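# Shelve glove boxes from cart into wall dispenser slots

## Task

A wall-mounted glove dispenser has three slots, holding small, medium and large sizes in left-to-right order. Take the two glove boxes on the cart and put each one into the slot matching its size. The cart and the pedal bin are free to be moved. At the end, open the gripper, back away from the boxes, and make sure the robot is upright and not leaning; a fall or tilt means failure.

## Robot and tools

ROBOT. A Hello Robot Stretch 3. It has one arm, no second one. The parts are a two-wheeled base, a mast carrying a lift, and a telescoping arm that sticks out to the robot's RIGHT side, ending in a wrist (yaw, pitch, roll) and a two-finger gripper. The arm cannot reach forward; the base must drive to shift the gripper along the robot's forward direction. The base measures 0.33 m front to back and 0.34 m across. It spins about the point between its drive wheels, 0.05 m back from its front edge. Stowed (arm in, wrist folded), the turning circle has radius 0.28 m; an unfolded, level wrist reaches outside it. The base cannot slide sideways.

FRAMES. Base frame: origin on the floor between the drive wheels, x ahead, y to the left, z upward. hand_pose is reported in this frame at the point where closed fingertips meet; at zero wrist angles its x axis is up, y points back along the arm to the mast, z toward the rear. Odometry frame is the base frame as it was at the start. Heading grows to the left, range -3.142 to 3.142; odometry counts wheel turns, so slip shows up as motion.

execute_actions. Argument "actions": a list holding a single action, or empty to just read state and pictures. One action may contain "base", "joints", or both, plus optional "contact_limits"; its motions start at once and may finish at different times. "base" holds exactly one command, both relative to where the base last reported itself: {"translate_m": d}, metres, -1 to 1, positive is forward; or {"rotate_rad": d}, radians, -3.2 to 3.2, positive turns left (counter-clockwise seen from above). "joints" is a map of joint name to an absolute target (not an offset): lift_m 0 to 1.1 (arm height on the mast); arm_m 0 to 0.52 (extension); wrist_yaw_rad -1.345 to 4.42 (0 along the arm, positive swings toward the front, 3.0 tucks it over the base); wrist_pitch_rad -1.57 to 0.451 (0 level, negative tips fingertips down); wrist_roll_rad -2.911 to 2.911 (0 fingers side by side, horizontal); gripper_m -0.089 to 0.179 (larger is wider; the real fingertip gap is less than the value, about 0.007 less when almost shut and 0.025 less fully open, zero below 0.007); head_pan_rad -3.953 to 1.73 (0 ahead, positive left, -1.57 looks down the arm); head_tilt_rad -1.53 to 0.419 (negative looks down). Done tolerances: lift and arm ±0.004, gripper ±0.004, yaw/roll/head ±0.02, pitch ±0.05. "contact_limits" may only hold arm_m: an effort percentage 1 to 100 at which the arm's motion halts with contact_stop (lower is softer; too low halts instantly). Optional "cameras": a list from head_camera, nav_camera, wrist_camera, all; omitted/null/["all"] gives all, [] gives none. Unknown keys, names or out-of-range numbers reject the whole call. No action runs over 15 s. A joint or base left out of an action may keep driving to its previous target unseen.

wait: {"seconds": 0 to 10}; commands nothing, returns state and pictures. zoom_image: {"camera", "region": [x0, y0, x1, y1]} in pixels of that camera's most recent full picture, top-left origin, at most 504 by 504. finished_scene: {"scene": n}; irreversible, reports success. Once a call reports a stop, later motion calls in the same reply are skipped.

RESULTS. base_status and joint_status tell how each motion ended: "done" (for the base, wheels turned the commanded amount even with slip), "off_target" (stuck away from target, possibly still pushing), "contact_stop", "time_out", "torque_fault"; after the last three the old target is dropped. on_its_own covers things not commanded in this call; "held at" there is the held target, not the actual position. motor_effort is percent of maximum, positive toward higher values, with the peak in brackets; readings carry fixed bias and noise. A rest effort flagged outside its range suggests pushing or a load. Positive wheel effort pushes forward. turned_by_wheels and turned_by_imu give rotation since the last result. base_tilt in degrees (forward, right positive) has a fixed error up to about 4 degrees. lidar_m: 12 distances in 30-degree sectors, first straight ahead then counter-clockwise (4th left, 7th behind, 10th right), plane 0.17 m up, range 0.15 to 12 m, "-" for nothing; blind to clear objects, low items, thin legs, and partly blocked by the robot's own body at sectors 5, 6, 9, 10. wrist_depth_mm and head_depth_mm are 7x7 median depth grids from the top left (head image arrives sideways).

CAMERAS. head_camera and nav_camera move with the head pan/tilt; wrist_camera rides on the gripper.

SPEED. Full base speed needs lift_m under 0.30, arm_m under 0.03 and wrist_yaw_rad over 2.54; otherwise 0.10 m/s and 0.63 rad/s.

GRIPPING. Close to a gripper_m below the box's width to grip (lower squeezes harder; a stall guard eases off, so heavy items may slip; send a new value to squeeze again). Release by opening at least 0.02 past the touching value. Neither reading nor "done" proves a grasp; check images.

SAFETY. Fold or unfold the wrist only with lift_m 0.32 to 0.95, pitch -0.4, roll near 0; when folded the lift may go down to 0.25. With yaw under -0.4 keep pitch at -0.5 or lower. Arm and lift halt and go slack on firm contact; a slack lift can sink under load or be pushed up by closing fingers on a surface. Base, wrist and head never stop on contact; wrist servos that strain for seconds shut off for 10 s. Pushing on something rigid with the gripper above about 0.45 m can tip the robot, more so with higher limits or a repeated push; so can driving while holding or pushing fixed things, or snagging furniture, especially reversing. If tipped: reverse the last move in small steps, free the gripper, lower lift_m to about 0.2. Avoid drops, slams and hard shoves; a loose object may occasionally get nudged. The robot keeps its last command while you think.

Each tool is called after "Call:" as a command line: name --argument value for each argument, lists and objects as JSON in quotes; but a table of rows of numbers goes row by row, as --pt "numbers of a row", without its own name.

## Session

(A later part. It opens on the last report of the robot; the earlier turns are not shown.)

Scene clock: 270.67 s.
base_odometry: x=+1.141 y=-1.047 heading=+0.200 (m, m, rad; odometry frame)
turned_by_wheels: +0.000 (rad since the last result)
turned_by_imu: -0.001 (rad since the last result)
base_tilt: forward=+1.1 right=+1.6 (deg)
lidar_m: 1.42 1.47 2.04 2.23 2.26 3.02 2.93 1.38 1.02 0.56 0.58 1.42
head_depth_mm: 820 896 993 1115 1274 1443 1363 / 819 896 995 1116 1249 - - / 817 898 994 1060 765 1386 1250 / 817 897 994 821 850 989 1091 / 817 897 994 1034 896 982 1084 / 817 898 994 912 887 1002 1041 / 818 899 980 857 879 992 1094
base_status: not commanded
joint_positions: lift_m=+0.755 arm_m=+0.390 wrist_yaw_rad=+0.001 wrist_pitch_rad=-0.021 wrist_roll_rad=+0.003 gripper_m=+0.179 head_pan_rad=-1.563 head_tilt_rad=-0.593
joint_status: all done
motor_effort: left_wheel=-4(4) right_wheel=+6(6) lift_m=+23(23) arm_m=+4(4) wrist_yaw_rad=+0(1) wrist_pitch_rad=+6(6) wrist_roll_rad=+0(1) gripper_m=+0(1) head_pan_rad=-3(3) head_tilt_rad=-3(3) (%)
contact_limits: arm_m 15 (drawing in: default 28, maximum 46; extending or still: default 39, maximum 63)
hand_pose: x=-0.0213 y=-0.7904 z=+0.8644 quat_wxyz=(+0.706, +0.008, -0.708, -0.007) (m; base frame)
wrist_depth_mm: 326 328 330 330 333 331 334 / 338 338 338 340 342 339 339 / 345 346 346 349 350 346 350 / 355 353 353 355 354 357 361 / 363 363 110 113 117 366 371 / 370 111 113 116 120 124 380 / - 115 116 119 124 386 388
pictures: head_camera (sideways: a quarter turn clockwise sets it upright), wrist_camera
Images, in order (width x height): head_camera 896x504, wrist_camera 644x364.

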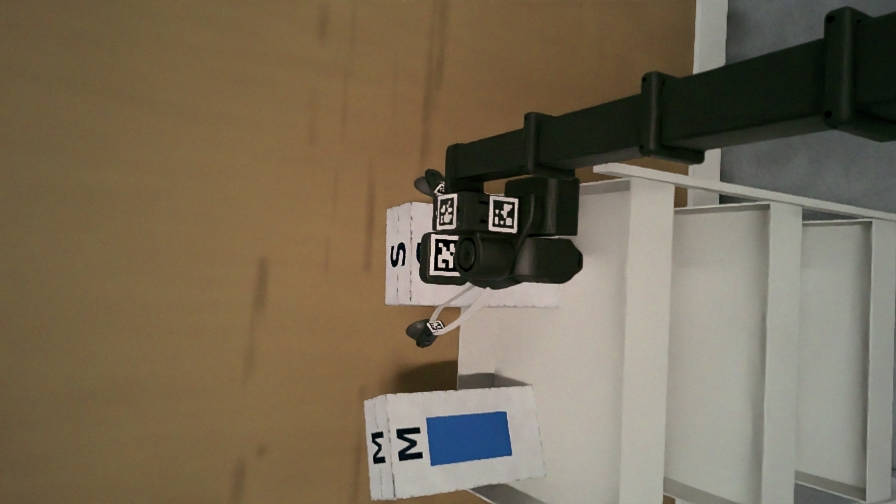

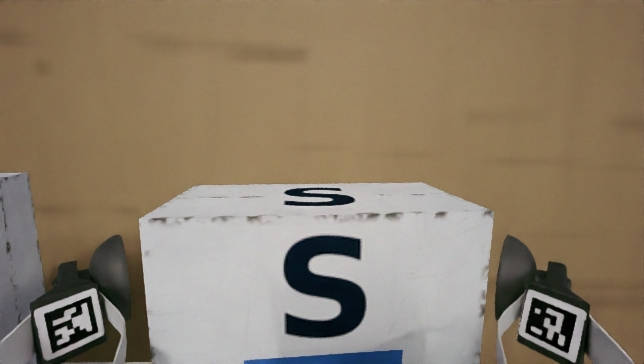

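Call:
execute_actions --actions '[{"joints": {"gripper_m": 0.08}}]' --cameras '["head_camera", "wrist_camera"]'

Scene clock: 281.53 s.
base_odometry: x=+1.141 y=-1.047 heading=+0.200 (m, m, rad; odometry frame)
turned_by_wheels: +0.000 (rad since the last result)
turned_by_imu: -0.001 (rad since the last result)
base_tilt: forward=+1.1 right=+1.6 (deg)
lidar_m: 1.41 1.47 2.04 2.23 2.26 3.01 2.92 1.38 1.02 0.56 0.58 1.42
head_depth_mm: 817 895 995 1114 1270 1438 1359 / 819 895 993 1116 1247 - - / 818 897 994 1069 763 998 1252 / 815 898 991 824 848 990 1089 / 817 897 997 1032 894 982 1084 / 819 897 995 913 888 1000 1042 / 820 897 981 858 880 992 1094
base_status: not commanded
joint_positions: lift_m=+0.755 arm_m=+0.390 wrist_yaw_rad=-0.002 wrist_pitch_rad=-0.020 wrist_roll_rad=+0.003 gripper_m=+0.081 head_pan_rad=-1.563 head_tilt_rad=-0.593
joint_status: all done
motor_effort: left_wheel=-5(5) right_wheel=+7(7) lift_m=+23(23) arm_m=+4(4) wrist_yaw_rad=+1(2) wrist_pitch_rad=+6(6) wrist_roll_rad=+0(0) gripper_m=-20(96) head_pan_rad=-3(3) head_tilt_rad=-3(3) (%)
hand_pose: x=-0.0220 y=-0.7904 z=+0.8645 quat_wxyz=(+0.706, +0.007, -0.708, -0.008) (m; base frame)
wrist_depth_mm: 329 327 332 330 330 332 333 / 336 337 340 340 338 343 343 / 345 346 348 347 347 347 350 / 357 354 351 352 356 360 361 / 359 360 113 116 120 369 371 / 372 113 115 119 124 382 382 / 232 116 118 122 127 397 390
pictures: head_camera (sideways: a quarter turn clockwise sets it upright), wrist_camera
Images, in order (width x height): head_camera 896x504, wrist_camera 644x364.

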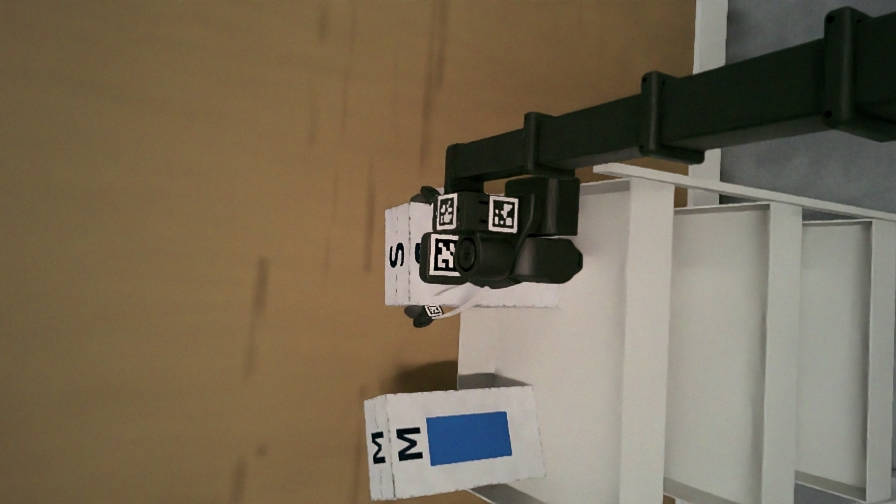

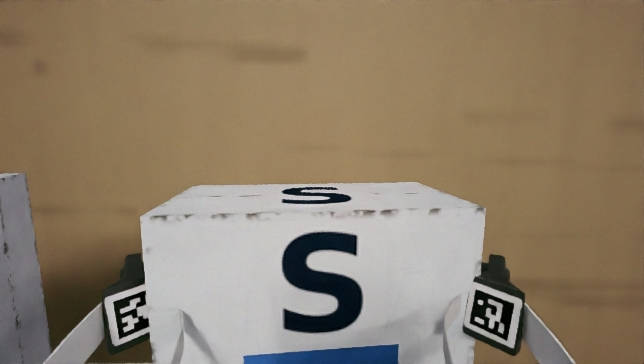

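Call:
execute_actions --actions '[{"joints": {"lift_m": 0.88}}]' --cameras '["head_camera", "wrist_camera"]'

Scene clock: 289.13 s.
base_odometry: x=+1.141 y=-1.047 heading=+0.200 (m, m, rad; odometry frame)
turned_by_wheels: +0.000 (rad since the last result)
turned_by_imu: -0.001 (rad since the last result)
base_tilt: forward=+1.1 right=+1.6 (deg)
lidar_m: 1.41 1.47 2.03 2.22 2.27 3.01 2.93 1.38 1.02 0.56 0.58 1.42
head_depth_mm: 816 895 994 1096 - - 1261 / 818 896 977 - 1296 1440 1288 / 816 897 962 1134 974 1403 1251 / 817 897 963 846 900 990 1086 / 816 896 981 1035 897 984 1083 / 817 898 994 912 888 999 1040 / 817 898 979 855 878 989 1094
base_status: not commanded
joint_positions: lift_m=+0.880 arm_m=+0.390 wrist_yaw_rad=-0.001 wrist_pitch_rad=-0.068 wrist_roll_rad=+0.003 gripper_m=+0.084 head_pan_rad=-1.563 head_tilt_rad=-0.593
joint_status: all done
motor_effort: left_wheel=-4(5) right_wheel=+7(7) lift_m=+32(34) arm_m=+4(4) wrist_yaw_rad=+1(1) wrist_pitch_rad=+20(21) wrist_roll_rad=+0(0) gripper_m=-19(19) head_pan_rad=-3(3) head_tilt_rad=-3(3) (%)
hand_pose: x=-0.0218 y=-0.7888 z=+0.9770 quat_wxyz=(+0.706, +0.024, -0.708, -0.025) (m; base frame)
wrist_depth_mm: 322 319 320 323 326 326 326 / 333 334 333 333 336 336 338 / 343 342 347 347 349 348 355 / 353 359 351 352 353 364 364 / 371 366 114 117 122 371 374 / 381 113 116 120 125 390 389 / 233 115 118 122 128 407 408
pictures: head_camera (sideways: a quarter turn clockwise sets it upright), wrist_camera
Images, in order (width x height): head_camera 896x504, wrist_camera 644x364.

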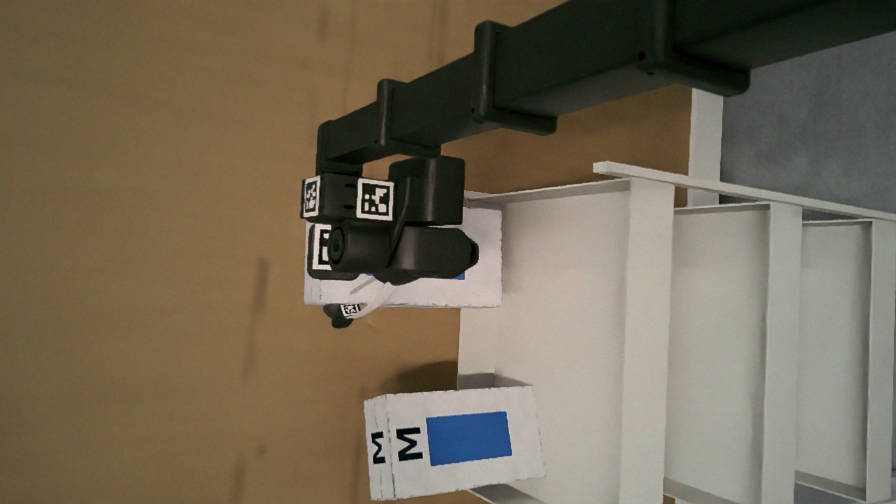

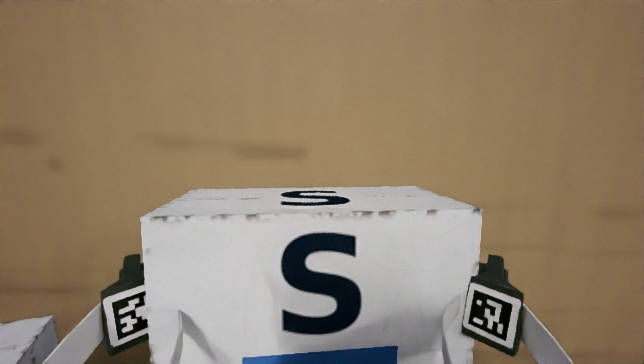

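Call:
execute_actions --actions '[{"joints": {"lift_m": 0.97, "arm_m": 0.0, "wrist_pitch_rad": 0.04}}]' --cameras '["wrist_camera"]'

Call:
execute_actions --actions '[{"base": {"rotate_rad": 1.047}, "joints": {"head_pan_rad": -0.8, "head_tilt_rad": -0.5}}]' --cameras '["head_camera"]'

Scene clock: 319.43 s.
base_odometry: x=+1.141 y=-1.047 heading=+0.200 (m, m, rad; odometry frame)
turned_by_wheels: +0.000 (rad since the last result)
turned_by_imu: -0.001 (rad since the last result)
base_tilt: forward=+1.1 right=+1.6 (deg)
lidar_m: 1.41 1.47 2.03 2.23 2.26 3.02 2.93 1.38 1.02 0.56 0.58 1.42
head_depth_mm: 820 896 994 1115 - - - / 818 897 995 1057 1244 - - / 817 897 981 372 - - - / 816 897 976 366 - - - / 819 898 978 374 737 961 1083 / 817 896 992 896 889 1000 1041 / 818 900 981 859 884 994 1098
base_status: not commanded
joint_positions: lift_m=+0.970 arm_m=+0.000 wrist_yaw_rad=-0.001 wrist_pitch_rad=-0.030 wrist_roll_rad=+0.003 gripper_m=+0.084 head_pan_rad=-1.563 head_tilt_rad=-0.593
joint_status: wrist_pitch_rad off_target (ended at -0.030, target +0.040); the others done
motor_effort: left_wheel=-4(5) right_wheel=+6(6) lift_m=+31(33) arm_m=-3(5) wrist_yaw_rad=+0(1) wrist_pitch_rad=+21(24) wrist_roll_rad=+0(0) gripper_m=-20(19) head_pan_rad=-3(3) head_tilt_rad=-3(3) (%)
hand_pose: x=-0.0216 y=-0.4006 z=+1.0766 quat_wxyz=(+0.706, +0.011, -0.708, -0.011) (m; base frame)
wrist_depth_mm: 696 700 708 714 715 719 716 / 719 719 725 742 737 738 732 / 741 756 747 749 753 753 757 / 763 756 760 748 764 769 782 / 803 790 114 117 122 789 804 / 822 113 116 120 124 828 824 / 823 115 118 122 127 849 837
pictures: wrist_camera
Images, in order (width x height): wrist_camera 644x364.

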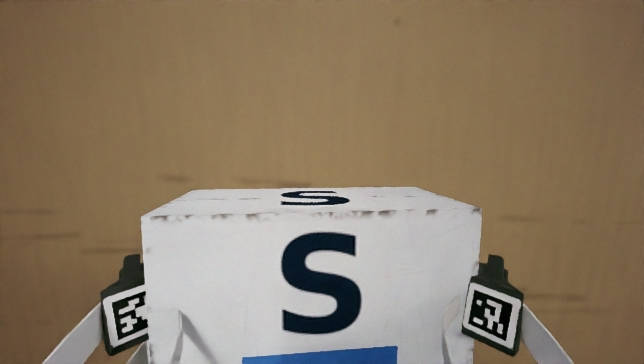

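Scene clock: 322.03 s.
base_odometry: x=+1.141 y=-1.047 heading=+1.247 (m, m, rad; odometry frame)
turned_by_wheels: +1.047 (rad since the last result)
turned_by_imu: +1.056 (rad since the last result)
base_tilt: forward=+1.1 right=+1.6 (deg)
lidar_m: 2.03 2.23 2.27 3.01 2.97 1.38 1.02 0.56 0.58 1.42 1.41 1.47
head_depth_mm: 1144 1230 1335 1458 1600 1670 1371 / 1166 1263 1366 1494 1640 1655 1359 / 1196 1284 1399 1533 1689 1635 1354 / 1223 1317 1431 1574 1744 1618 1335 / 1245 1357 1474 1625 1802 1612 1335 / 1277 1387 1510 1666 1828 1592 1323 / 1304 1418 1548 1713 1870 1587 1316
base_status: done
joint_positions: lift_m=+0.970 arm_m=+0.000 wrist_yaw_rad=+0.000 wrist_pitch_rad=-0.030 wrist_roll_rad=+0.003 gripper_m=+0.084 head_pan_rad=-0.807 head_tilt_rad=-0.507
joint_status: all done
motor_effort: left_wheel=-4(9) right_wheel=+6(13) lift_m=+31(31) arm_m=-2(3) wrist_yaw_rad=+0(2) wrist_pitch_rad=+21(21) wrist_roll_rad=+0(0) gripper_m=-18(18) head_pan_rad=+4(42) head_tilt_rad=+3(11) (%)
hand_pose: x=-0.0215 y=-0.4006 z=+1.0766 quat_wxyz=(+0.706, +0.011, -0.708, -0.011) (m; base frame)
wrist_depth_mm: 916 - - - - 853 672 / 935 - - - - 825 676 / 959 - - - - 873 687 / 962 - - - - 886 692 / 993 - 114 117 122 825 697 / - 113 116 120 124 824 716 / - 115 118 122 127 874 712
pictures: head_camera (sideways: a quarter turn clockwise sets it upright)
Images, in order (width x height): head_camera 896x504.

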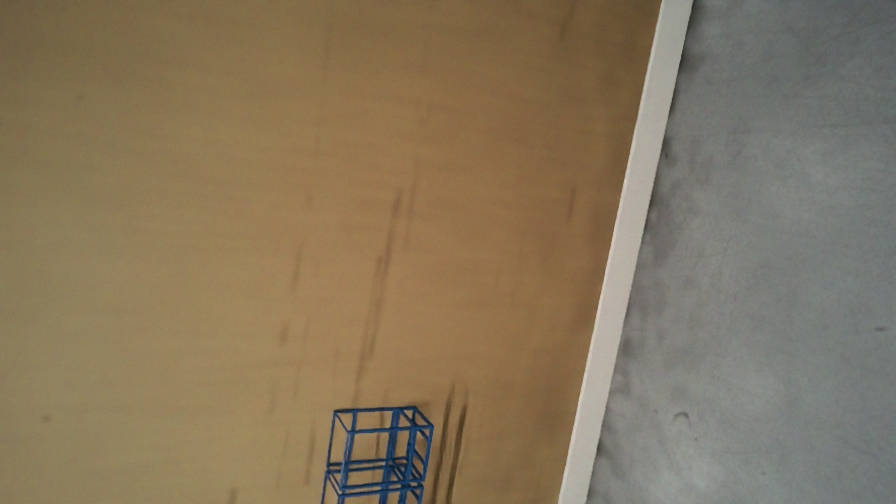

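Call:
execute_actions --actions '[{"base": {"translate_m": 1.0}, "joints": {"head_pan_rad": -1.0, "head_tilt_rad": -0.55}}]' --cameras '[]'

Call:
execute_actions --actions '[{"base": {"translate_m": 0.42}}]' --cameras '[]'

Call:
execute_actions --actions '[{"base": {"rotate_rad": 0.515}, "joints": {"head_pan_rad": -1.57, "head_tilt_rad": -0.65}}]'

Scene clock: 340.57 s.
base_odometry: x=+1.459 y=-0.099 heading=+1.247 (m, m, rad; odometry frame)
turned_by_wheels: +0.000 (rad since the last result)
turned_by_imu: +0.001 (rad since the last result)
base_tilt: forward=+1.1 right=+1.6 (deg)
lidar_m: 1.33 1.91 1.62 1.88 3.45 2.60 1.48 1.44 1.29 0.96 0.93 0.97
head_depth_mm: 752 818 896 990 1108 1212 1270 / 755 822 900 994 1113 1269 1325 / 761 826 905 1007 1107 1281 1317 / 762 831 912 995 1092 1290 1305 / 766 833 916 1003 1118 1297 1301 / 769 837 921 1023 1150 1313 1292 / 775 842 927 1029 1155 1316 1284
base_status: done
joint_positions: lift_m=+0.970 arm_m=+0.000 wrist_yaw_rad=+0.000 wrist_pitch_rad=-0.030 wrist_roll_rad=+0.003 gripper_m=+0.084 head_pan_rad=-0.993 head_tilt_rad=-0.543
joint_status: all done
motor_effort: left_wheel=-5(6) right_wheel=+6(13) lift_m=+31(31) arm_m=-3(3) wrist_yaw_rad=+0(1) wrist_pitch_rad=+20(21) wrist_roll_rad=+0(0) gripper_m=-18(18) head_pan_rad=-3(20) head_tilt_rad=-3(6) (%)
hand_pose: x=-0.0215 y=-0.4006 z=+1.0766 quat_wxyz=(+0.706, +0.011, -0.708, -0.011) (m; base frame)
wrist_depth_mm: 542 610 698 808 942 - - / 552 629 708 831 985 - - / 567 632 742 866 - - - / 572 645 713 823 - - - / 588 622 114 117 122 - - / 608 113 116 120 125 - - / 612 115 118 123 127 - -
pictures: none
No camera images: the call's "cameras" was empty. Leave "cameras" out to get every camera's image.

Scene clock: 345.83 s.
base_odometry: x=+1.593 y=+0.299 heading=+1.246 (m, m, rad; odometry frame)
turned_by_wheels: +0.000 (rad since the last result)
turned_by_imu: +0.000 (rad since the last result)
base_tilt: forward=+1.1 right=+1.6 (deg)
lidar_m: 1.05 1.54 1.60 1.49 3.65 3.10 1.86 1.83 1.01 0.75 0.72 0.75
head_depth_mm: 576 628 686 758 837 827 1115 / 579 631 691 766 842 951 1120 / 582 632 695 770 862 979 1131 / 585 638 699 775 867 989 1142 / 587 639 703 780 875 998 1154 / 590 644 706 784 882 1004 1164 / 593 647 711 789 886 1011 1174
base_status: done
joint_positions: lift_m=+0.970 arm_m=+0.000 wrist_yaw_rad=+0.000 wrist_pitch_rad=-0.030 wrist_roll_rad=+0.003 gripper_m=+0.084 head_pan_rad=-0.993 head_tilt_rad=-0.543
joint_status: not commanded
motor_effort: left_wheel=-5(6) right_wheel=+6(14) lift_m=+31(31) arm_m=-3(3) wrist_yaw_rad=+1(0) wrist_pitch_rad=+21(21) wrist_roll_rad=+0(0) gripper_m=-20(19) head_pan_rad=-3(3) head_tilt_rad=-3(3) (%)
hand_pose: x=-0.0215 y=-0.4006 z=+1.0766 quat_wxyz=(+0.706, +0.011, -0.708, -0.011) (m; base frame)
wrist_depth_mm: 391 432 495 573 666 846 - / 397 441 500 583 703 870 - / 402 450 514 604 724 914 - / 410 464 506 587 704 977 - / 420 445 114 117 122 - - / 425 113 116 120 124 - - / 431 115 118 122 127 - -
pictures: none
No camera images: the call's "cameras" was empty. Leave "cameras" out to get every camera's image.

Scene clock: 347.60 s.
base_odometry: x=+1.593 y=+0.299 heading=+1.761 (m, m, rad; odometry frame)
turned_by_wheels: +0.515 (rad since the last result)
turned_by_imu: +0.519 (rad since the last result)
base_tilt: forward=+1.1 right=+1.6 (deg)
lidar_m: 1.54 1.60 1.50 3.60 3.12 1.86 1.83 1.01 0.75 0.72 0.75 1.04
head_depth_mm: 590 652 731 805 - - - / 589 651 716 789 - - - / 590 652 694 - - - - / 589 653 693 - - - - / 590 652 706 385 457 1142 1234 / 590 654 731 831 960 1139 1221 / 591 654 729 831 963 1143 1218
base_status: done
joint_positions: lift_m=+0.970 arm_m=+0.000 wrist_yaw_rad=+0.000 wrist_pitch_rad=-0.030 wrist_roll_rad=+0.003 gripper_m=+0.084 head_pan_rad=-1.563 head_tilt_rad=-0.642
joint_status: all done
motor_effort: left_wheel=-5(12) right_wheel=+6(12) lift_m=+31(31) arm_m=-3(3) wrist_yaw_rad=+0(0) wrist_pitch_rad=+21(21) wrist_roll_rad=+0(0) gripper_m=-19(19) head_pan_rad=-3(36) head_tilt_rad=-3(11) (%)
hand_pose: x=-0.0215 y=-0.4006 z=+1.0766 quat_wxyz=(+0.706, +0.011, -0.708, -0.011) (m; base frame)
wrist_depth_mm: 444 451 452 452 454 455 453 / 459 461 461 461 467 468 465 / 467 473 473 474 482 471 478 / 484 485 479 490 482 491 496 / 497 485 114 117 122 503 509 / 511 114 116 120 124 523 523 / 530 115 118 123 127 539 539
pictures: head_camera (sideways: a quarter turn clockwise sets it upright), nav_camera (sideways: a quarter turn counterclockwise sets it upright), wrist_camera
Images, in order (width x height): head_camera 896x504, nav_camera 672x504, wrist_camera 644x364.

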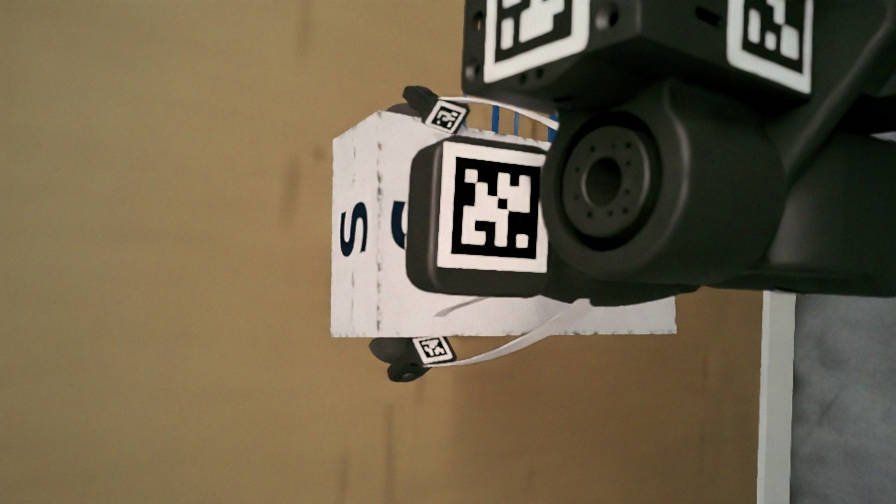

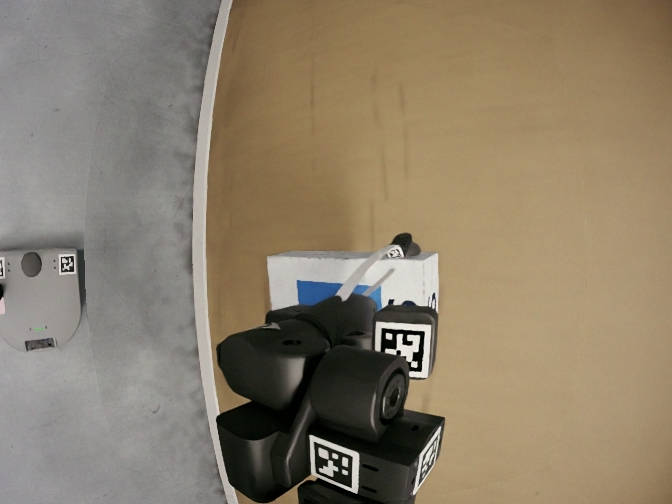

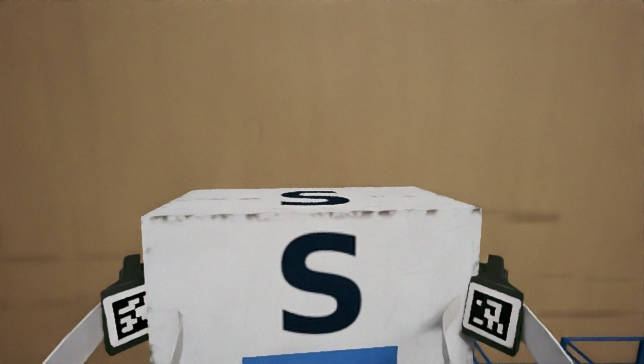

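Call:
execute_actions --actions '[{"base": {"translate_m": -0.45}, "joints": {"head_pan_rad": -1.05, "head_tilt_rad": -0.65}}]'

Scene clock: 370.50 s.
base_odometry: x=+1.678 y=-0.143 heading=+1.761 (m, m, rad; odometry frame)
turned_by_wheels: +0.000 (rad since the last result)
turned_by_imu: -0.004 (rad since the last result)
base_tilt: forward=+1.1 right=+1.6 (deg)
lidar_m: 1.99 1.82 1.97 3.60 2.50 1.39 1.54 1.01 0.74 0.72 0.75 1.03
head_depth_mm: 581 632 690 746 408 437 1116 / 609 663 731 808 905 1038 1179 / 640 701 772 860 947 1133 1223 / 672 740 821 913 1030 1241 1240 / 710 785 880 998 1156 1342 1230 / 751 834 945 1083 1274 1403 1224 / 797 894 1019 1183 1411 1426 1219
base_status: done
joint_positions: lift_m=+0.970 arm_m=+0.000 wrist_yaw_rad=+0.000 wrist_pitch_rad=-0.030 wrist_roll_rad=+0.003 gripper_m=+0.084 head_pan_rad=-1.057 head_tilt_rad=-0.642
joint_status: all done
motor_effort: left_wheel=-4(11) right_wheel=+6(8) lift_m=+31(31) arm_m=-3(3) wrist_yaw_rad=+1(1) wrist_pitch_rad=+21(21) wrist_roll_rad=+0(0) gripper_m=-19(19) head_pan_rad=+4(33) head_tilt_rad=-4(4) (%)
hand_pose: x=-0.0215 y=-0.4006 z=+1.0766 quat_wxyz=(+0.706, +0.011, -0.708, -0.011) (m; base frame)
wrist_depth_mm: 437 445 442 450 450 453 449 / 454 454 456 456 462 462 465 / 466 467 473 469 475 472 470 / 478 483 480 478 477 491 489 / 490 489 114 117 122 505 505 / 508 113 116 120 124 513 524 / 526 115 118 122 127 536 543
pictures: head_camera (sideways: a quarter turn clockwise sets it upright), nav_camera (sideways: a quarter turn counterclockwise sets it upright), wrist_camera
Images, in order (width x height): head_camera 896x504, nav_camera 672x504, wrist_camera 644x364.

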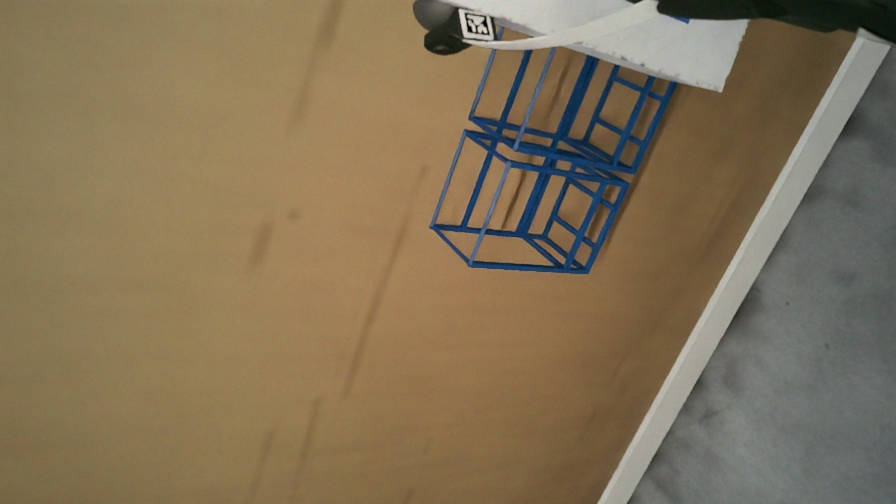

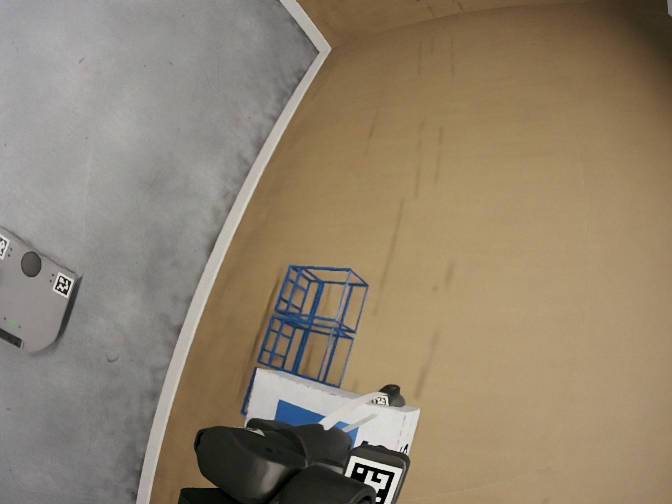

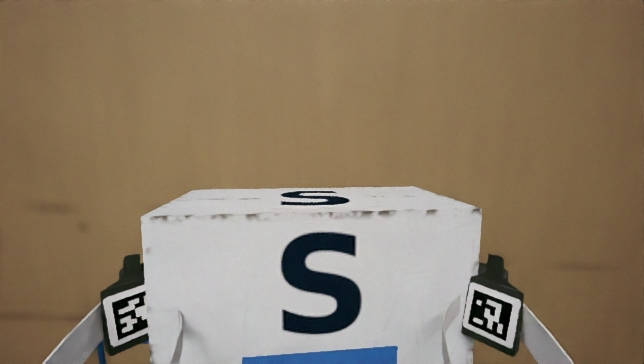

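Call:
zoom_image --camera "head_camera" --region '[400, 20, 720, 300]'

Region (400, 20, 720, 300) of head_camera's 896x504 image, scaled by 1.575, with more detail than that image has; it fills the top 441 rows of this view, and the rest is white.

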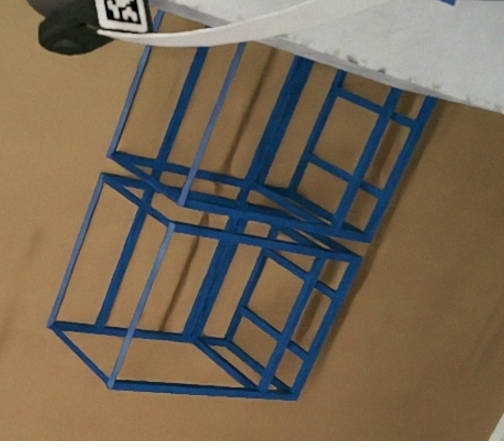

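Call:
execute_actions --actions '[{"base": {"translate_m": 0.28}, "joints": {"head_pan_rad": -1.4, "head_tilt_rad": -0.8, "arm_m": 0.12}}]'

Scene clock: 438.00 s.
base_odometry: x=+1.625 y=+0.132 heading=+1.761 (m, m, rad; odometry frame)
turned_by_wheels: +0.000 (rad since the last result)
turned_by_imu: -0.001 (rad since the last result)
base_tilt: forward=+1.1 right=+1.6 (deg)
lidar_m: 1.71 1.64 1.61 3.59 2.90 1.69 1.67 1.01 0.75 0.72 0.75 1.03
head_depth_mm: 584 621 - - 1062 1272 1187 / 593 638 - - 1086 1285 1177 / 603 458 505 574 1117 1299 1172 / 613 691 801 927 1154 1311 1161 / 625 708 818 973 1193 1322 1159 / 636 723 837 998 1232 1311 1151 / 649 739 861 1033 1281 1299 1144
base_status: done
joint_positions: lift_m=+0.970 arm_m=+0.120 wrist_yaw_rad=+0.000 wrist_pitch_rad=-0.030 wrist_roll_rad=+0.003 gripper_m=+0.084 head_pan_rad=-1.393 head_tilt_rad=-0.790
joint_status: all done
motor_effort: left_wheel=-5(6) right_wheel=+5(10) lift_m=+32(30) arm_m=+3(3) wrist_yaw_rad=+0(0) wrist_pitch_rad=+20(21) wrist_roll_rad=+0(0) gripper_m=-19(18) head_pan_rad=-3(29) head_tilt_rad=-5(14) (%)
hand_pose: x=-0.0215 y=-0.5201 z=+1.0766 quat_wxyz=(+0.706, +0.011, -0.708, -0.011) (m; base frame)
wrist_depth_mm: 329 329 331 333 333 335 334 / 340 339 341 338 343 345 348 / 345 351 350 351 353 353 357 / 357 357 358 358 358 363 366 / 368 368 114 117 122 371 377 / 379 113 116 120 124 381 387 / 390 116 118 122 127 404 400
pictures: head_camera (sideways: a quarter turn clockwise sets it upright), nav_camera (sideways: a quarter turn counterclockwise sets it upright), wrist_camera
Images, in order (width x height): head_camera 896x504, nav_camera 672x504, wrist_camera 644x364.

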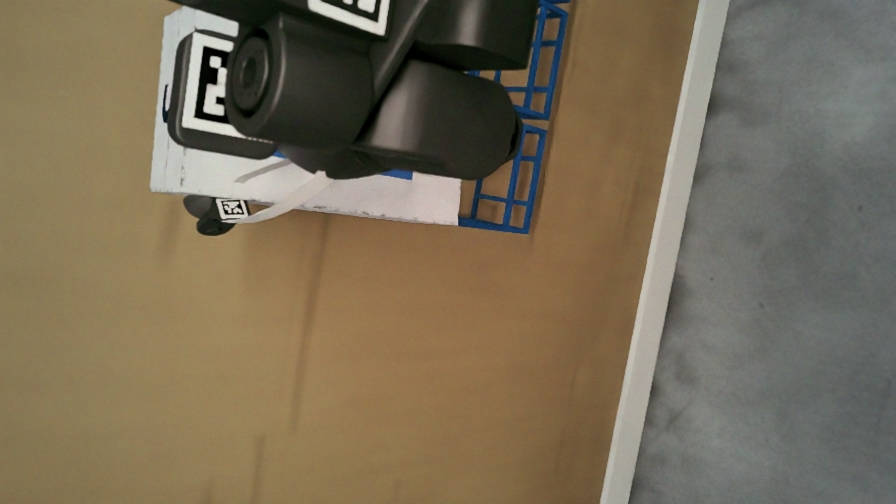

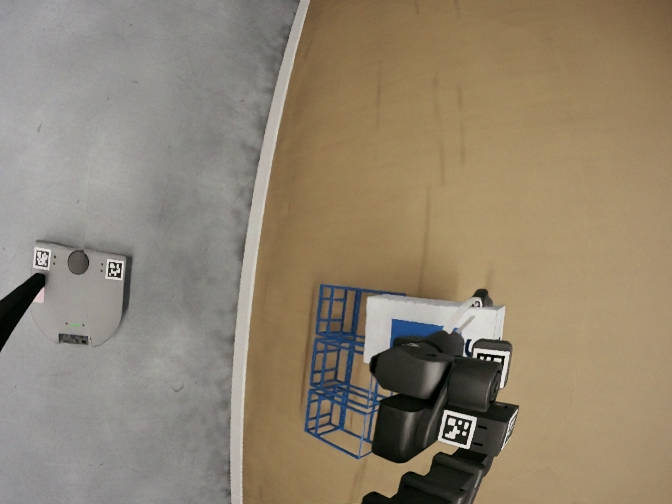

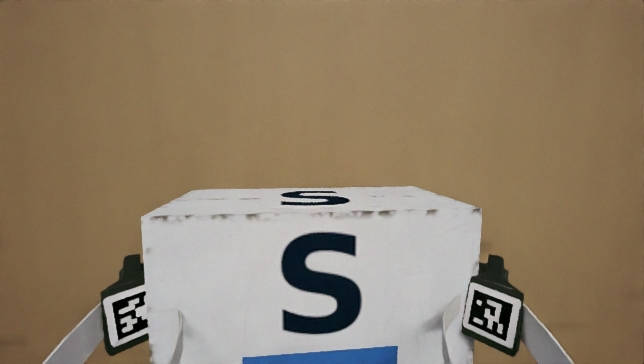

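Call:
execute_actions --actions '[{"base": {"translate_m": 0.012}, "joints": {"arm_m": 0.265, "lift_m": 0.93, "head_pan_rad": -1.4, "head_tilt_rad": -0.75}, "contact_limits": {"arm_m": 15}}]'

Scene clock: 463.63 s.
base_odometry: x=+1.623 y=+0.144 heading=+1.761 (m, m, rad; odometry frame)
turned_by_wheels: +0.000 (rad since the last result)
turned_by_imu: -0.001 (rad since the last result)
base_tilt: forward=+1.1 right=+1.6 (deg)
lidar_m: 1.70 1.63 1.59 3.61 2.91 1.69 1.68 1.01 0.75 0.72 0.75 1.03
head_depth_mm: 578 625 - 858 986 1228 1202 / 587 636 - 870 1015 1272 1188 / 597 636 670 894 1064 1278 1182 / 607 683 782 913 1097 1297 1182 / 618 697 798 939 1137 1310 1172 / 630 712 819 965 1168 1327 1165 / 642 726 835 989 1208 1328 1158
base_status: done
joint_positions: lift_m=+0.930 arm_m=+0.265 wrist_yaw_rad=+0.000 wrist_pitch_rad=-0.030 wrist_roll_rad=+0.003 gripper_m=+0.084 head_pan_rad=-1.393 head_tilt_rad=-0.754
joint_status: all done
motor_effort: left_wheel=-4(7) right_wheel=+5(12) lift_m=+27(26) arm_m=+4(4) wrist_yaw_rad=-1(1) wrist_pitch_rad=+21(21) wrist_roll_rad=+0(0) gripper_m=-19(19) head_pan_rad=-3(3) head_tilt_rad=+2(6) (%)
contact_limits: arm_m 15 (drawing in: default 28, maximum 46; extending or still: default 39, maximum 63)
hand_pose: x=-0.0214 y=-0.6651 z=+1.0369 quat_wxyz=(+0.706, +0.011, -0.708, -0.011) (m; base frame)
wrist_depth_mm: 192 194 193 194 196 196 196 / 199 198 200 199 200 202 202 / 202 204 205 205 207 206 208 / 209 210 208 209 208 212 214 / 216 213 114 117 122 219 221 / 222 113 116 120 125 225 227 / 228 115 118 122 127 235 233
pictures: head_camera (sideways: a quarter turn clockwise sets it upright), nav_camera (sideways: a quarter turn counterclockwise sets it upright), wrist_camera
Images, in order (width x height): head_camera 896x504, nav_camera 672x504, wrist_camera 644x364.

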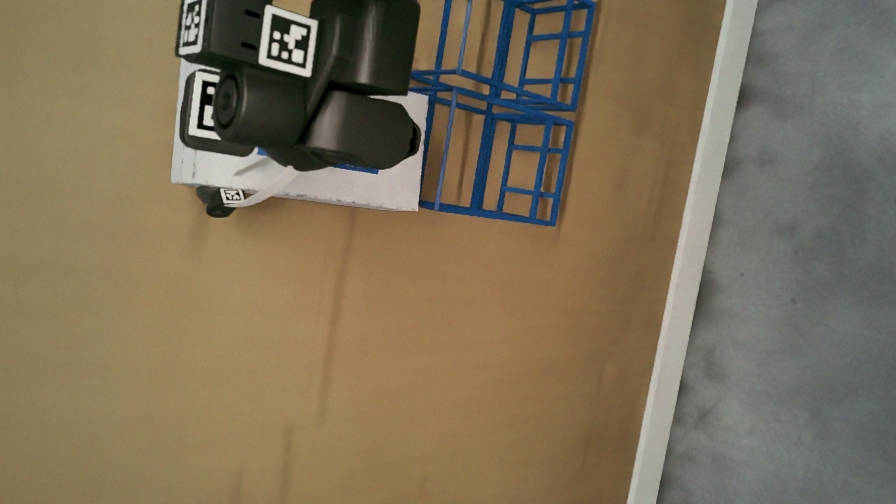

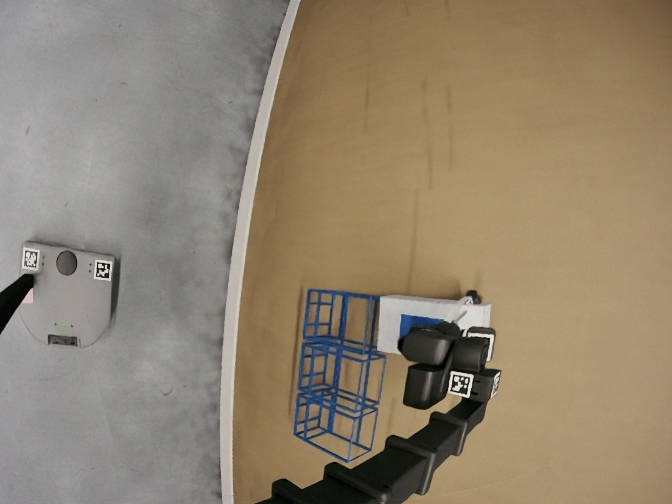

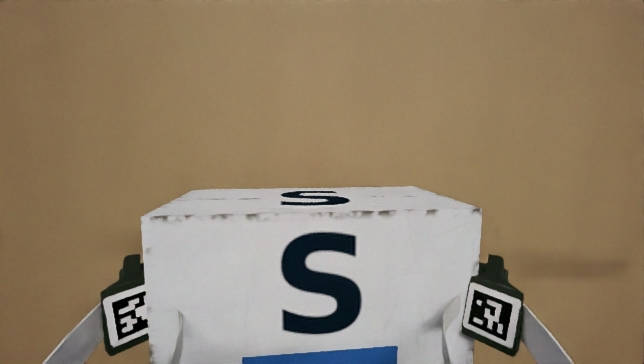

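Call:
zoom_image --camera "head_camera" --region '[360, 40, 600, 250]'

Region (360, 40, 600, 250) of head_camera's 896x504 image, scaled by 2.100, with more detail than that image has; it fills the top 441 rows of this view, and the rest is white.

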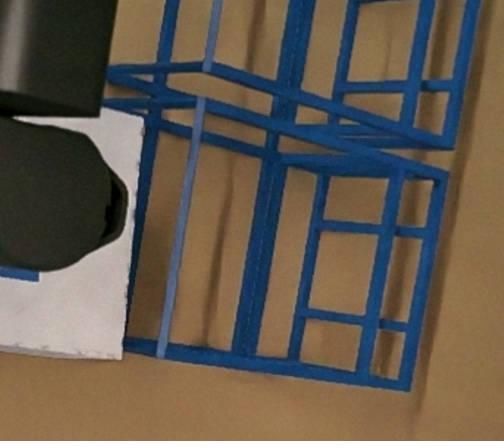

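Call:
zoom_image --camera "head_camera" --region '[400, 170, 480, 230]'

Call:
zoom_image --camera "head_camera" --region '[400, 60, 480, 120]'

Region (400, 170, 480, 230) of head_camera's 896x504 image, scaled by 6.300, with more detail than that image has; it fills the top 378 rows of this view, and the rest is white.

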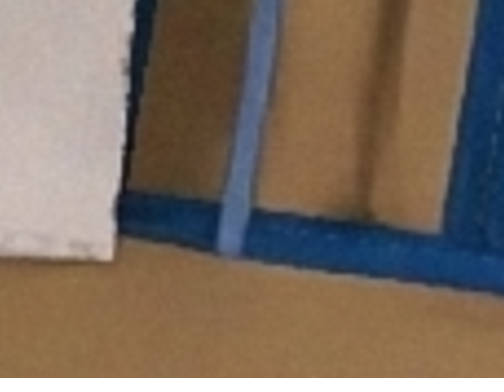

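Region (400, 60, 480, 120) of head_camera's 896x504 image, scaled by 6.300, with more detail than that image has; it fills the top 378 rows of this view, and the rest is white.

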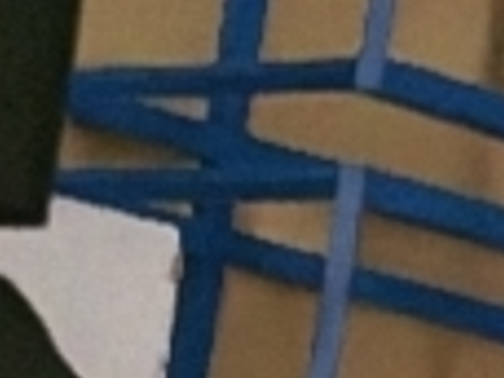

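Call:
execute_actions --actions '[{"base": {"translate_m": 0.013}, "joints": {"wrist_yaw_rad": -0.095, "arm_m": 0.28}, "contact_limits": {"arm_m": 15}}]' --cameras '["head_camera", "wrist_camera"]'

Call:
zoom_image --camera "head_camera" --region '[380, 60, 560, 230]'

Scene clock: 562.97 s.
base_odometry: x=+1.621 y=+0.156 heading=+1.761 (m, m, rad; odometry frame)
turned_by_wheels: +0.000 (rad since the last result)
turned_by_imu: -0.001 (rad since the last result)
base_tilt: forward=+1.1 right=+1.6 (deg)
lidar_m: 1.68 1.63 1.60 3.60 2.94 1.72 1.69 1.01 0.75 0.72 0.75 1.03
head_depth_mm: 579 622 - 838 991 1230 1206 / 588 632 - 858 1033 1276 1196 / 599 652 742 886 1066 1288 1185 / 608 683 783 913 1098 1297 1175 / 619 697 800 939 1131 1310 1172 / 632 710 818 962 1175 1328 1166 / 642 726 838 991 1206 1330 1161
base_status: done
joint_positions: lift_m=+0.930 arm_m=+0.280 wrist_yaw_rad=-0.094 wrist_pitch_rad=-0.030 wrist_roll_rad=+0.003 gripper_m=+0.084 head_pan_rad=-1.393 head_tilt_rad=-0.754
joint_status: all done
motor_effort: left_wheel=-3(8) right_wheel=+5(15) lift_m=+26(26) arm_m=+4(4) wrist_yaw_rad=+0(3) wrist_pitch_rad=+21(21) wrist_roll_rad=+0(0) gripper_m=-18(19) head_pan_rad=-3(3) head_tilt_rad=+2(2) (%)
contact_limits: arm_m 15 (drawing in: default 28, maximum 46; extending or still: default 39, maximum 63)
hand_pose: x=-0.0455 y=-0.6790 z=+1.0369 quat_wxyz=(+0.705, -0.022, -0.708, -0.044) (m; base frame)
wrist_depth_mm: 168 171 176 182 188 193 198 / 172 177 181 186 193 199 206 / 177 181 186 192 198 205 212 / 181 186 189 195 201 213 219 / 187 187 114 118 122 218 225 / 192 113 116 120 124 227 233 / 196 115 118 123 127 234 242
pictures: head_camera (sideways: a quarter turn clockwise sets it upright), wrist_camera
Images, in order (width x height): head_camera 896x504, wrist_camera 644x364.

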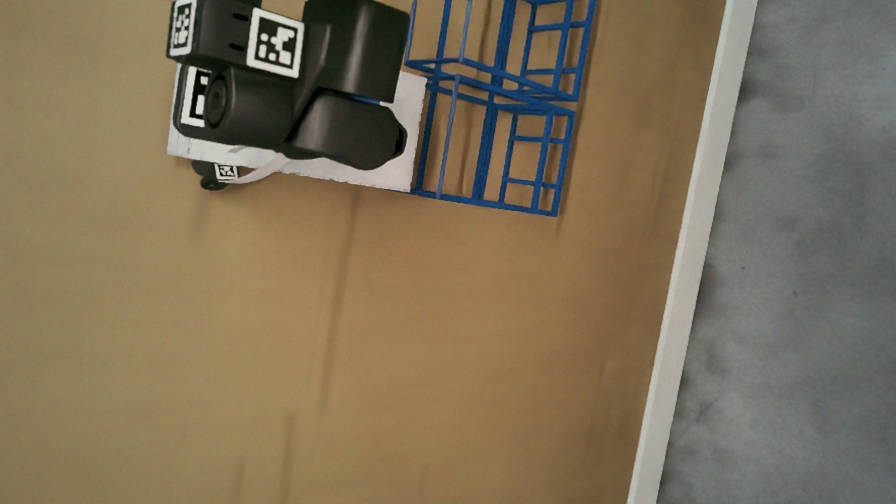

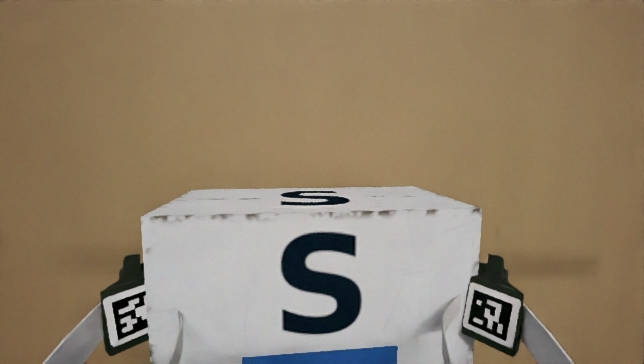

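Region (380, 60, 560, 230) of head_camera's 896x504 image, scaled by 2.800, with more detail than that image has.

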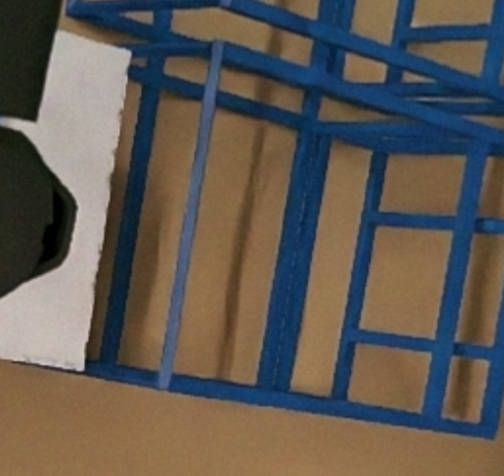

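Call:
execute_actions --actions '[{"base": {"translate_m": -0.005}, "joints": {"lift_m": 0.915, "head_pan_rad": -1.5, "head_tilt_rad": -0.75}}]' --cameras '["head_camera", "nav_camera"]'

Call:
zoom_image --camera "head_camera" --region '[380, 110, 560, 290]'

Scene clock: 589.93 s.
base_odometry: x=+1.622 y=+0.152 heading=+1.760 (m, m, rad; odometry frame)
turned_by_wheels: +0.000 (rad since the last result)
turned_by_imu: -0.001 (rad since the last result)
base_tilt: forward=+1.1 right=+1.6 (deg)
lidar_m: 1.69 1.64 1.59 3.61 2.92 1.71 1.69 1.01 0.75 0.72 0.75 1.04
head_depth_mm: 587 647 - 874 1051 1286 1202 / 592 643 - 864 1059 1286 1189 / 597 648 - 906 1081 1295 1185 / 600 661 758 905 1088 1289 1179 / 606 682 783 915 1108 1299 1168 / 610 689 790 924 1124 1303 1163 / 616 695 797 940 1142 1302 1157
base_status: done
joint_positions: lift_m=+0.915 arm_m=+0.280 wrist_yaw_rad=-0.094 wrist_pitch_rad=-0.030 wrist_roll_rad=+0.003 gripper_m=+0.084 head_pan_rad=-1.493 head_tilt_rad=-0.754
joint_status: all done
motor_effort: left_wheel=-4(10) right_wheel=+6(7) lift_m=+26(27) arm_m=+3(4) wrist_yaw_rad=+0(1) wrist_pitch_rad=+21(21) wrist_roll_rad=+0(0) gripper_m=-19(18) head_pan_rad=-3(15) head_tilt_rad=+2(2) (%)
hand_pose: x=-0.0455 y=-0.6790 z=+1.0219 quat_wxyz=(+0.705, -0.022, -0.708, -0.044) (m; base frame)
wrist_depth_mm: 168 172 177 181 188 193 200 / 172 176 181 187 193 199 207 / 177 181 186 192 198 204 212 / 181 186 189 194 201 211 218 / 187 187 114 117 122 217 227 / 192 113 116 120 125 227 234 / 195 115 118 122 127 234 243
pictures: head_camera (sideways: a quarter turn clockwise sets it upright), nav_camera (sideways: a quarter turn counterclockwise sets it upright)
Images, in order (width x height): head_camera 896x504, nav_camera 672x504.

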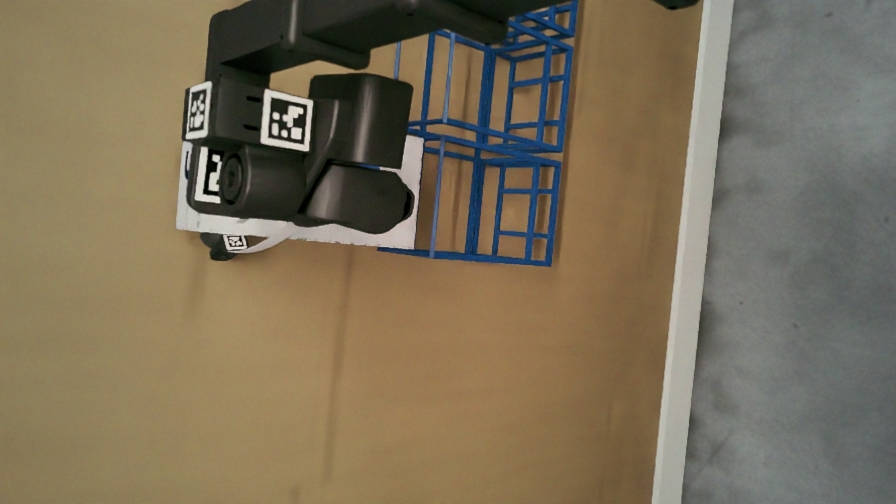

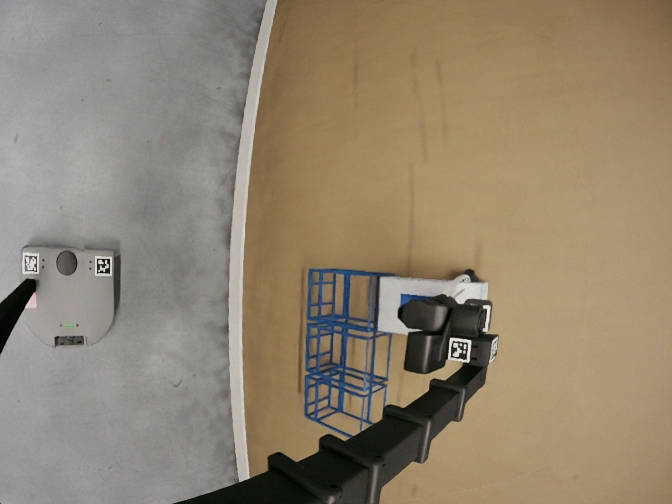

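Region (380, 110, 560, 290) of head_camera's 896x504 image, scaled by 2.800, with more detail than that image has.

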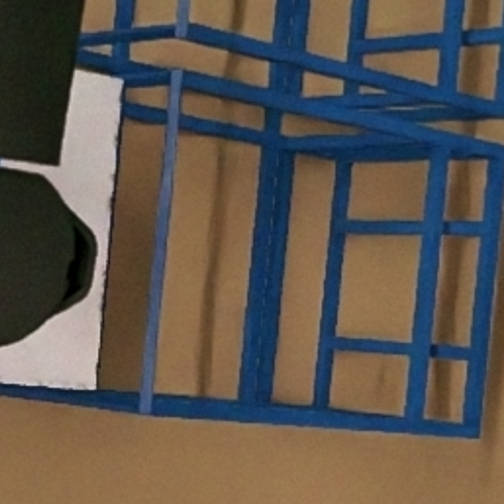

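Call:
zoom_image --camera "head_camera" --region '[390, 230, 450, 270]'

Call:
zoom_image --camera "head_camera" --region '[400, 120, 460, 160]'

Region (390, 230, 450, 270) of head_camera's 896x504 image, scaled by 8.400, with more detail than that image has.

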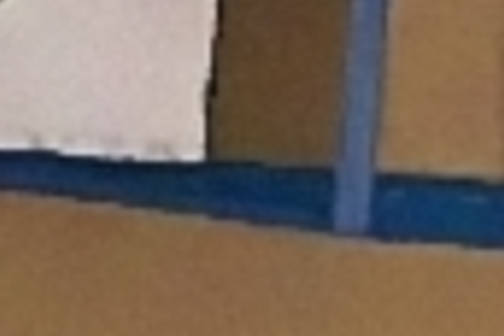

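Region (400, 120, 460, 160) of head_camera's 896x504 image, scaled by 8.400, with more detail than that image has.

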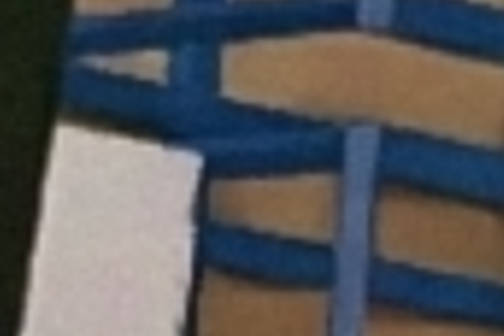

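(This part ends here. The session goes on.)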